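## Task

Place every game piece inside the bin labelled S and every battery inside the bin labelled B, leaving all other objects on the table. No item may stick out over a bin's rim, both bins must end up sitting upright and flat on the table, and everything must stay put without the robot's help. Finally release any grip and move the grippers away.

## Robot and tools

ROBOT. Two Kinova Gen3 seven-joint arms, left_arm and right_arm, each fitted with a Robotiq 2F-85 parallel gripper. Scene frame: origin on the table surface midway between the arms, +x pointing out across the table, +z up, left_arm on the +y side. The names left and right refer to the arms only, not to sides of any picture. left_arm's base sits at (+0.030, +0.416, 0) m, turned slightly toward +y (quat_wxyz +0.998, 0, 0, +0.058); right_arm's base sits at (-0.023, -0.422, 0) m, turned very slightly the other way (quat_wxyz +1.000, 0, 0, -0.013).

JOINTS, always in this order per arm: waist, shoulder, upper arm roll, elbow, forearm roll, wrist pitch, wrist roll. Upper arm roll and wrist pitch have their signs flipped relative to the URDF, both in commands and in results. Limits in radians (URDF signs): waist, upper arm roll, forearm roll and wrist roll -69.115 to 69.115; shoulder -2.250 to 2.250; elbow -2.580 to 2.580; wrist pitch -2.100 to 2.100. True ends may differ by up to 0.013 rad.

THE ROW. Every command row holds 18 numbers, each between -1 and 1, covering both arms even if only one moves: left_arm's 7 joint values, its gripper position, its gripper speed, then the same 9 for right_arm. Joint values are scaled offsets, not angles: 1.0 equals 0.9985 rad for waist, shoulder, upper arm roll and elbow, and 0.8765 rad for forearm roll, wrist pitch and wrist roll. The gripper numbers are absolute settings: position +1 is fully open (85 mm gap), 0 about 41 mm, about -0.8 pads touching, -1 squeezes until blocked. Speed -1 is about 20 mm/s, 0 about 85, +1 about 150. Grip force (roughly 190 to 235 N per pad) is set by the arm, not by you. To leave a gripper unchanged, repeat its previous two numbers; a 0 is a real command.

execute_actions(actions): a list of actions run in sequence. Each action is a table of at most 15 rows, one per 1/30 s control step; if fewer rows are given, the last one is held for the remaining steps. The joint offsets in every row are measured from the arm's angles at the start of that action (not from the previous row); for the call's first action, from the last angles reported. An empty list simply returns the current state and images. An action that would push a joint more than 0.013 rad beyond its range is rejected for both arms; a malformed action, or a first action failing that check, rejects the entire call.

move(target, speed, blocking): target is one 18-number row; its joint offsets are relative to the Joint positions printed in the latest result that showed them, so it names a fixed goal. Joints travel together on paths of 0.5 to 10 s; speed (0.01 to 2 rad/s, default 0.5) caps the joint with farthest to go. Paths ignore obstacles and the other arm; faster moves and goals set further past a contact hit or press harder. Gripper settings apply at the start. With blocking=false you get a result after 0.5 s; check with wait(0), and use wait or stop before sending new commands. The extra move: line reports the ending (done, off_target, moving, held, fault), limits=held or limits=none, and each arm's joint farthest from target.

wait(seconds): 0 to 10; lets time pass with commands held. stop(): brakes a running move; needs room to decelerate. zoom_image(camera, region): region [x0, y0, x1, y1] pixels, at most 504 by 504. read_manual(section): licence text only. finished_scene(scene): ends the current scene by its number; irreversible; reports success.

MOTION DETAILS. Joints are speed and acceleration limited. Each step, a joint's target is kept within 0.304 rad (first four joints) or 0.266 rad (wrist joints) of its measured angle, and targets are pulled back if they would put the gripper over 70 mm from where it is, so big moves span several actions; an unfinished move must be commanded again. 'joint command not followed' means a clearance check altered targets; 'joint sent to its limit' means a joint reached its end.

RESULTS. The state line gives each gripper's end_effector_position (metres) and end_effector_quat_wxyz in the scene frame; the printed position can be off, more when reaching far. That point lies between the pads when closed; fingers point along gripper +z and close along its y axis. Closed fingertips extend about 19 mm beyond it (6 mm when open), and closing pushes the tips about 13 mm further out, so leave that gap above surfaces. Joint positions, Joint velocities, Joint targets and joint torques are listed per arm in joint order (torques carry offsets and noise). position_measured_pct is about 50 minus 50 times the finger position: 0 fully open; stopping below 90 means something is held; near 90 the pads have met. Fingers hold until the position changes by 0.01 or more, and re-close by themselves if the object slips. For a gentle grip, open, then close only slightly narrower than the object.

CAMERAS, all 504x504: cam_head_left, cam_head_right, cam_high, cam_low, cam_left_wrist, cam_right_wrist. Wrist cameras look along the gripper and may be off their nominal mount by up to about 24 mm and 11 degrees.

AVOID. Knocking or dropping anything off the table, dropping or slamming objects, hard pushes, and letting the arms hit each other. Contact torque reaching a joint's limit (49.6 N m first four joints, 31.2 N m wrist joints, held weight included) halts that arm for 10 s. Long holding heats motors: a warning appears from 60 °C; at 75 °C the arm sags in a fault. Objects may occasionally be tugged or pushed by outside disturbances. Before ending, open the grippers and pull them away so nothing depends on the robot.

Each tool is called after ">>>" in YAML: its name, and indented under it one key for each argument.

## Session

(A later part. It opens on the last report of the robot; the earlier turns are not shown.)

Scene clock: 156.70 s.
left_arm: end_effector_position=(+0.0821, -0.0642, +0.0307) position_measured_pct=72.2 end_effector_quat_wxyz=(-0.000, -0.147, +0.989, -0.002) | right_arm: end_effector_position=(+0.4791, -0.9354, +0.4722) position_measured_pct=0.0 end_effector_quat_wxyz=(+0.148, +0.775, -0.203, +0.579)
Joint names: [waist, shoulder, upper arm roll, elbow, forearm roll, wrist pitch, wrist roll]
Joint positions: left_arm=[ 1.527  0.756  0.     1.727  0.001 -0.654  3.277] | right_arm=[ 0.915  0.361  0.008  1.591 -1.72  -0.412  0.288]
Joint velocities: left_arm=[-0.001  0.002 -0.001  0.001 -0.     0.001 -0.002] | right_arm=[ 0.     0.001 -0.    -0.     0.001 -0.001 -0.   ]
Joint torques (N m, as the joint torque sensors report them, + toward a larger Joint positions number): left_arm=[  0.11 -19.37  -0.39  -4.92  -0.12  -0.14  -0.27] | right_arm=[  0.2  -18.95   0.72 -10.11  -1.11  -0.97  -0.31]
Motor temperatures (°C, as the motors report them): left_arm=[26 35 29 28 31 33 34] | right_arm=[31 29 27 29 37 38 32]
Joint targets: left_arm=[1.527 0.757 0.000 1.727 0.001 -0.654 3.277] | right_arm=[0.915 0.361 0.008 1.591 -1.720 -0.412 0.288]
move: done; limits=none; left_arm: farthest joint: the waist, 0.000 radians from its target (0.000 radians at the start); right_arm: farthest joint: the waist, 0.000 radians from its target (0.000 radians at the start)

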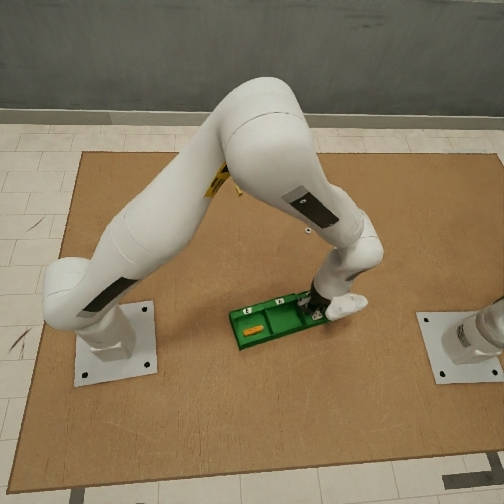

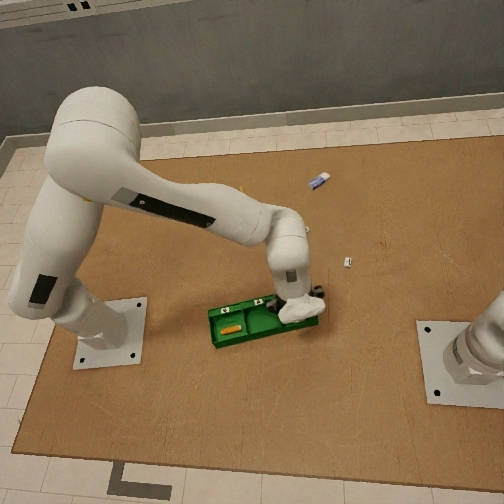

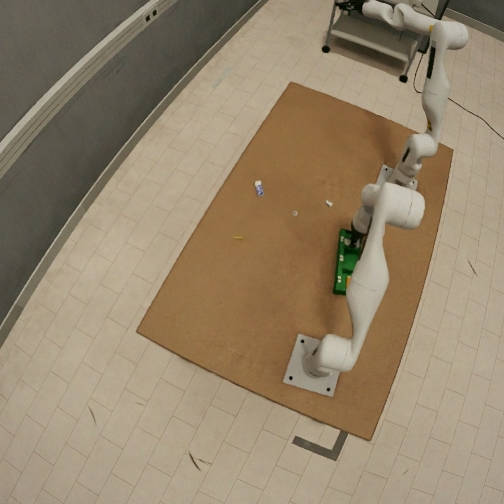

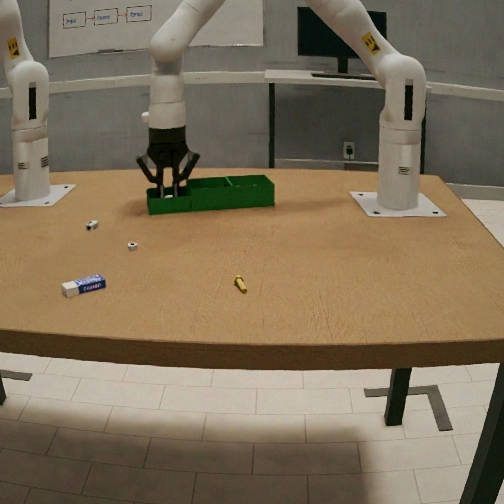

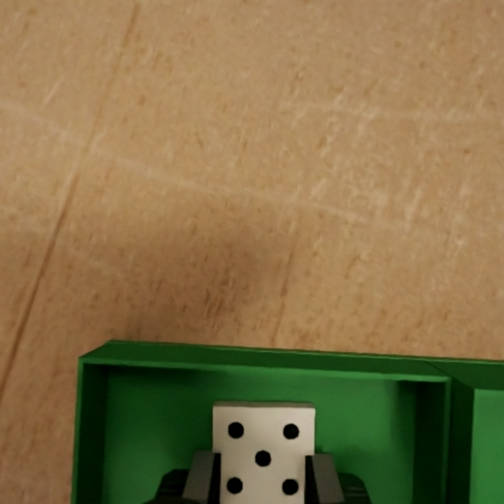

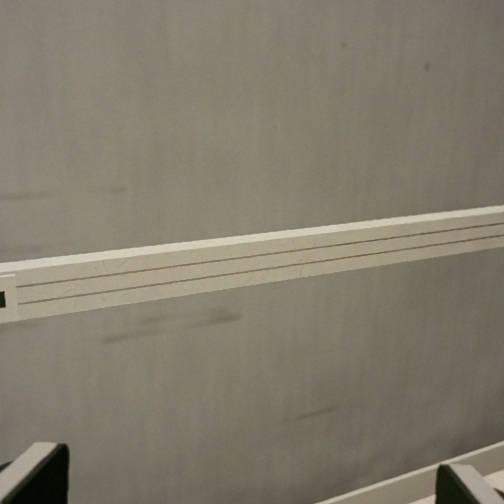

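Inside. Release, then lift.

>>> execute_actions:
  actions:
    - [[0,0,0,0,0,0,0,0,0.3,0,0,0,0,0,0,0,1,0]]
    - [[0,0,0,0,0,0,0,0,0.3,0,0,0,0,0,0,0,1,0]]

>>> move:
  target: [0,-0.138,0,-0.10,0,-0.27,0,0,0.3,0,0,0,0,0,0,0,1,0]
  speed: 0.4

>>> move:
  target: [-0.6,-0.3,0,0,0,-0.3,0,0.5,0.3,0,0,0,0,0,0,0,1,0]
  speed: 0.8

Scene clock: 162.83 s.
left_arm: end_effector_position=(+0.0821, -0.0642, +0.0307) position_measured_pct=50.0 end_effector_quat_wxyz=(-0.000, -0.147, +0.989, -0.002) | right_arm: end_effector_position=(+0.4791, -0.9354, +0.4722) position_measured_pct=0.0 end_effector_quat_wxyz=(+0.148, +0.775, -0.203, +0.579)
Joint names: [waist, shoulder, upper arm roll, elbow, forearm roll, wrist pitch, wrist roll]
Joint positions: left_arm=[ 1.527  0.756  0.     1.727  0.001 -0.654  3.277] | right_arm=[ 0.915  0.361  0.008  1.591 -1.72  -0.412  0.288]
Joint velocities: left_arm=[-0.     0.    -0.001  0.     0.    -0.    -0.   ] | right_arm=[-0.     0.001  0.    -0.001 -0.001  0.    -0.   ]
Joint torques (N m, as the joint torque sensors report them, + toward a larger Joint positions number): left_arm=[  0.32 -19.59  -0.36  -5.03  -0.13  -0.22  -0.3 ] | right_arm=[ -0.09 -19.1    0.74 -10.33  -1.11  -0.95  -0.39]
Motor temperatures (°C, as the motors report them): left_arm=[26 35 29 28 31 33 34] | right_arm=[31 29 27 29 37 38 32]
Joint targets: left_arm=[1.527 0.756 0.000 1.727 0.001 -0.654 3.277] | right_arm=[0.915 0.361 0.008 1.591 -1.720 -0.412 0.288]

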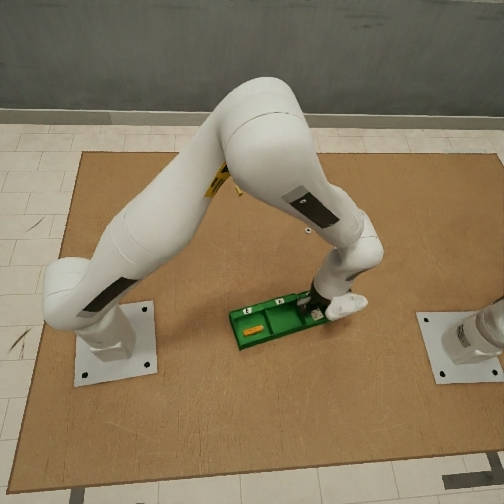

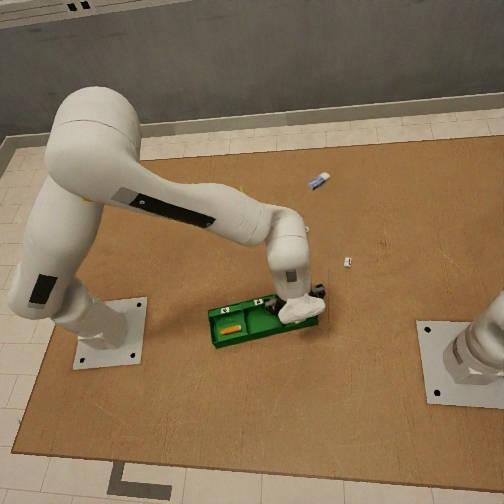

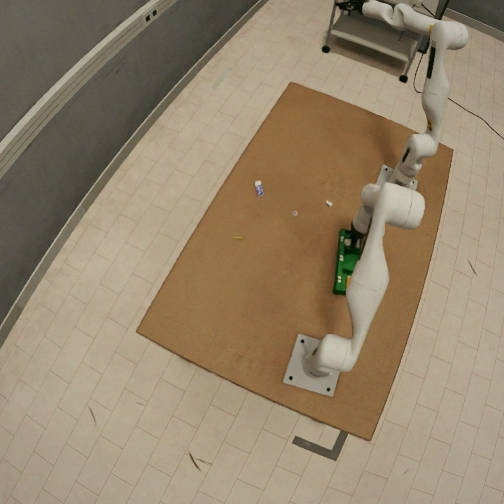

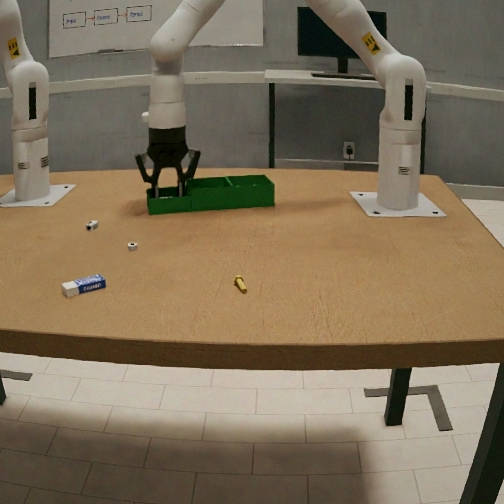

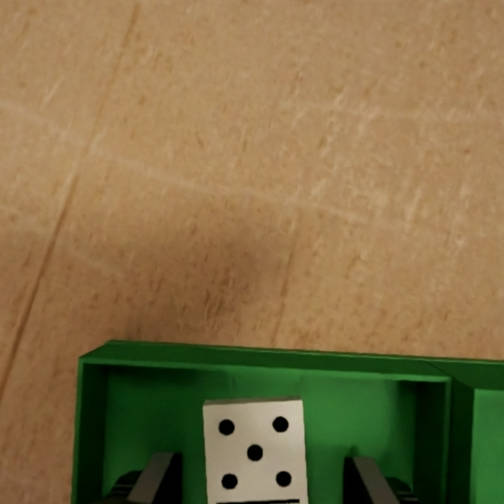

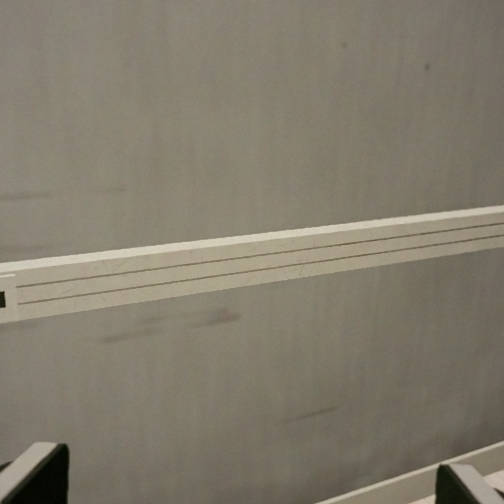

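Scene clock: 163.90 s.
left_arm: end_effector_position=(+0.0834, -0.0728, +0.1196) position_measured_pct=50.0 end_effector_quat_wxyz=(-0.000, -0.147, +0.989, -0.002) | right_arm: end_effector_position=(+0.4791, -0.9354, +0.4722) position_measured_pct=0.0 end_effector_quat_wxyz=(+0.148, +0.775, -0.203, +0.579)
Joint names: [waist, shoulder, upper arm roll, elbow, forearm roll, wrist pitch, wrist roll]
Joint positions: left_arm=[ 1.527  0.619  0.     1.628  0.001 -0.89   3.277] | right_arm=[ 0.915  0.361  0.008  1.591 -1.72  -0.412  0.288]
Joint velocities: left_arm=[ 0.    -0.    -0.001  0.001 -0.    -0.001  0.001] | right_arm=[-0.    -0.002  0.    -0.    -0.001 -0.     0.   ]
Joint torques (N m, as the joint torque sensors report them, + toward a larger Joint positions number): left_arm=[  0.03 -18.77  -0.34  -6.48  -0.08  -0.26  -0.26] | right_arm=[  0.   -19.14   0.78 -10.36  -1.03  -0.91  -0.42]
Motor temperatures (°C, as the motors report them): left_arm=[26 35 29 28 31 33 34] | right_arm=[31 29 27 29 37 38 32]
Joint targets: left_arm=[1.527 0.619 0.000 1.628 0.001 -0.890 3.277] | right_arm=[0.915 0.361 0.008 1.591 -1.720 -0.412 0.288]
move: done; limits=none; left_arm: farthest joint: the shoulder, 0.001 radians from its target (0.138 radians at the start); right_arm: farthest joint: the waist, 0.000 radians from its target (0.000 radians at the start)

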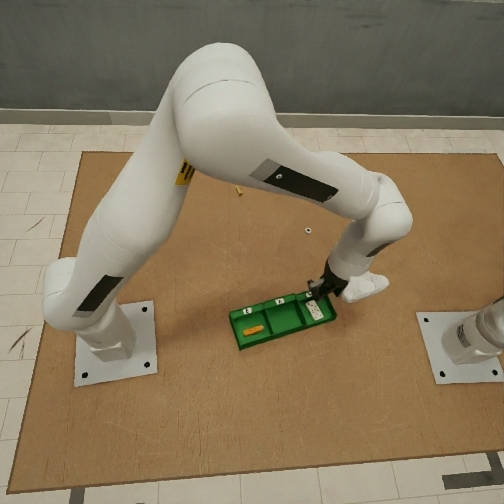

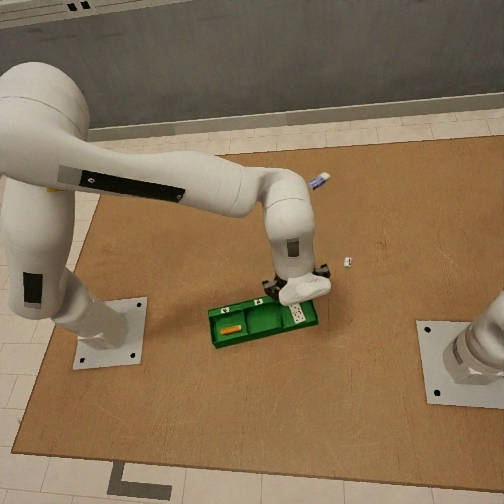

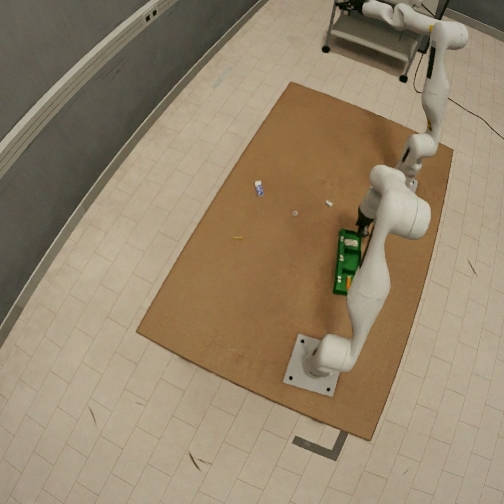

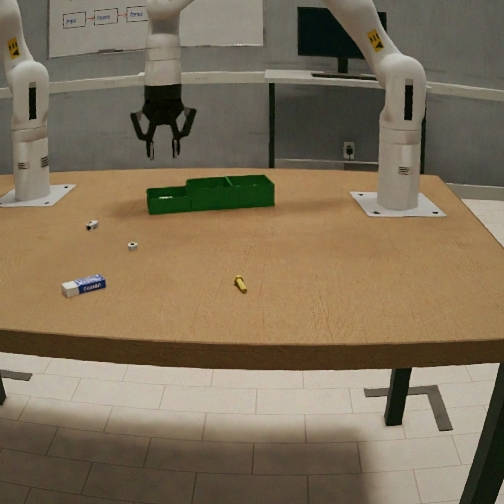

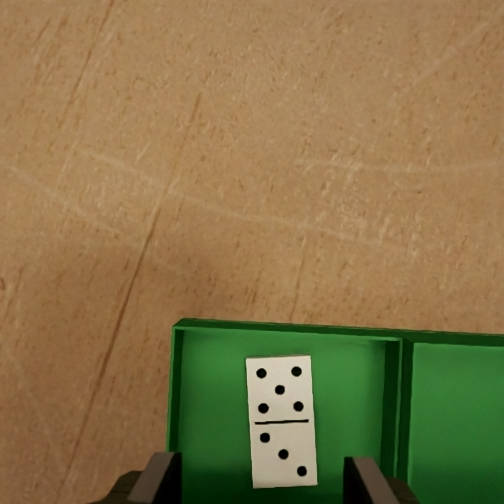

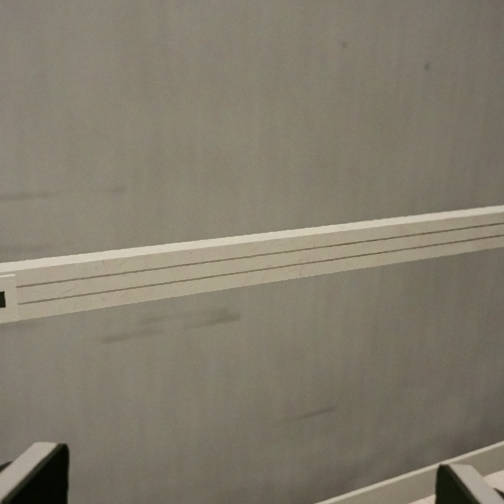

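Scene clock: 165.37 s.
left_arm: end_effector_position=(+0.3128, +0.0811, +0.2577) position_measured_pct=25.0 end_effector_quat_wxyz=(+0.006, -0.432, +0.902, -0.020) | right_arm: end_effector_position=(+0.4791, -0.9354, +0.4722) position_measured_pct=0.0 end_effector_quat_wxyz=(+0.148, +0.775, -0.203, +0.579)
Joint names: [waist, shoulder, upper arm roll, elbow, forearm roll, wrist pitch, wrist roll]
Joint positions: left_arm=[ 0.929  0.32   0.     1.628  0.001 -1.153  3.277] | right_arm=[ 0.915  0.361  0.008  1.591 -1.72  -0.412  0.288]
Joint velocities: left_arm=[-0.003 -0.001  0.    -0.     0.     0.     0.   ] | right_arm=[ 0.     0.001  0.    -0.    -0.001 -0.001 -0.   ]
Joint torques (N m, as the joint torque sensors report them, + toward a larger Joint positions number): left_arm=[ -0.12 -14.86  -0.2   -7.91  -0.06  -0.07  -0.29] | right_arm=[  0.14 -19.16   0.74 -10.24  -1.11  -1.06  -0.3 ]
Motor temperatures (°C, as the motors report them): left_arm=[26 35 29 28 31 33 34] | right_arm=[31 29 27 29 37 38 32]
Joint targets: left_arm=[0.928 0.319 0.000 1.628 0.001 -1.153 3.277] | right_arm=[0.915 0.361 0.008 1.591 -1.720 -0.412 0.288]
move: done; limits=none; left_arm: farthest joint: the waist, 0.001 radians from its target (0.600 radians at the start); right_arm: farthest joint: the waist, 0.000 radians from its target (0.000 radians at the start)

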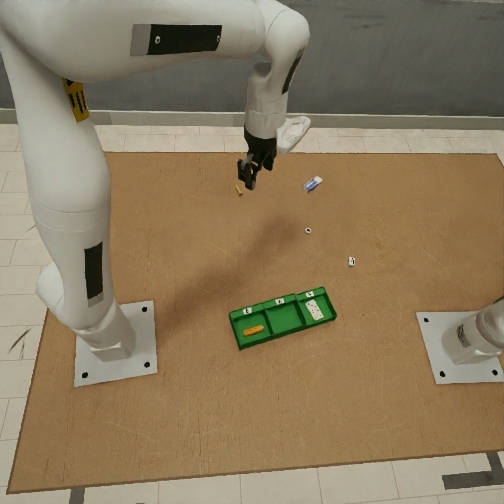

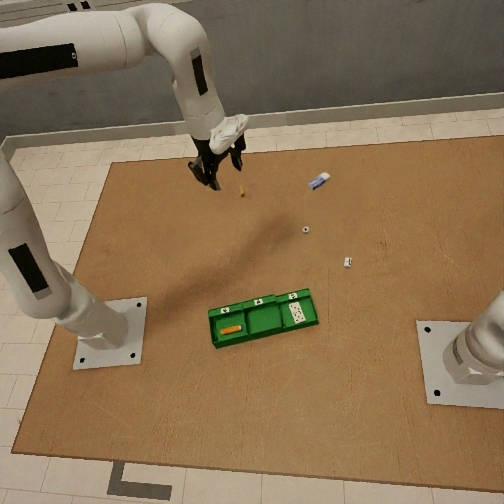

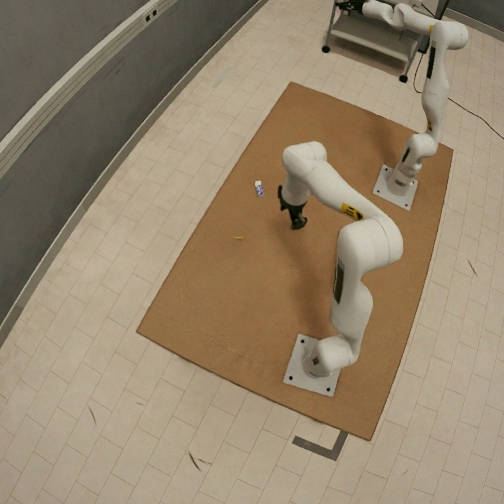

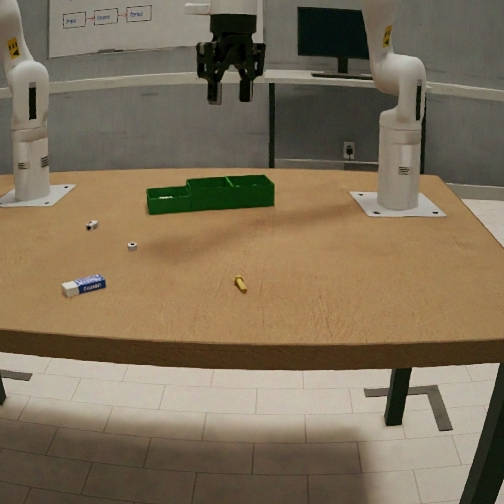

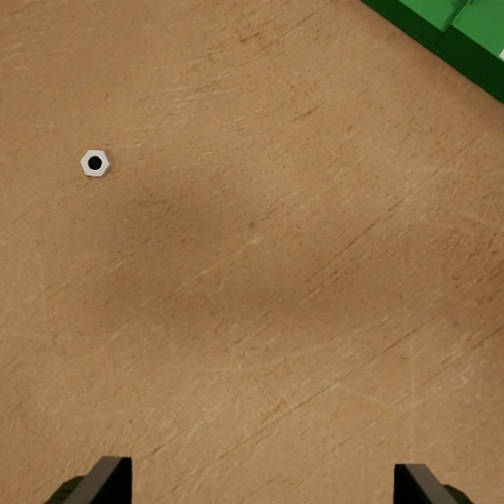

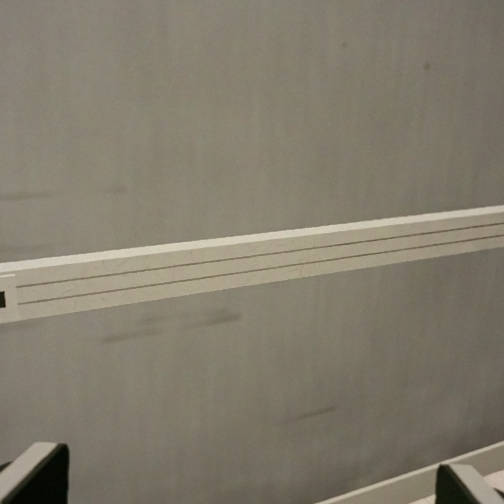

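>>> zoom_image:
  camera: "cam_head_left"
  region: [220,220,380,350]

Region (220, 220, 380, 350) of cam_head_left's 504x504 image, scaled by 3.150, with more detail than that image has; it fills the top 410 rows of this view, and the rest is white.

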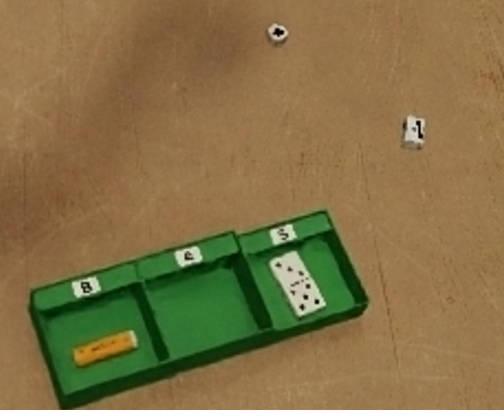

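>>> finished_scene:
  scene: 2

The scene is finished: the task was done.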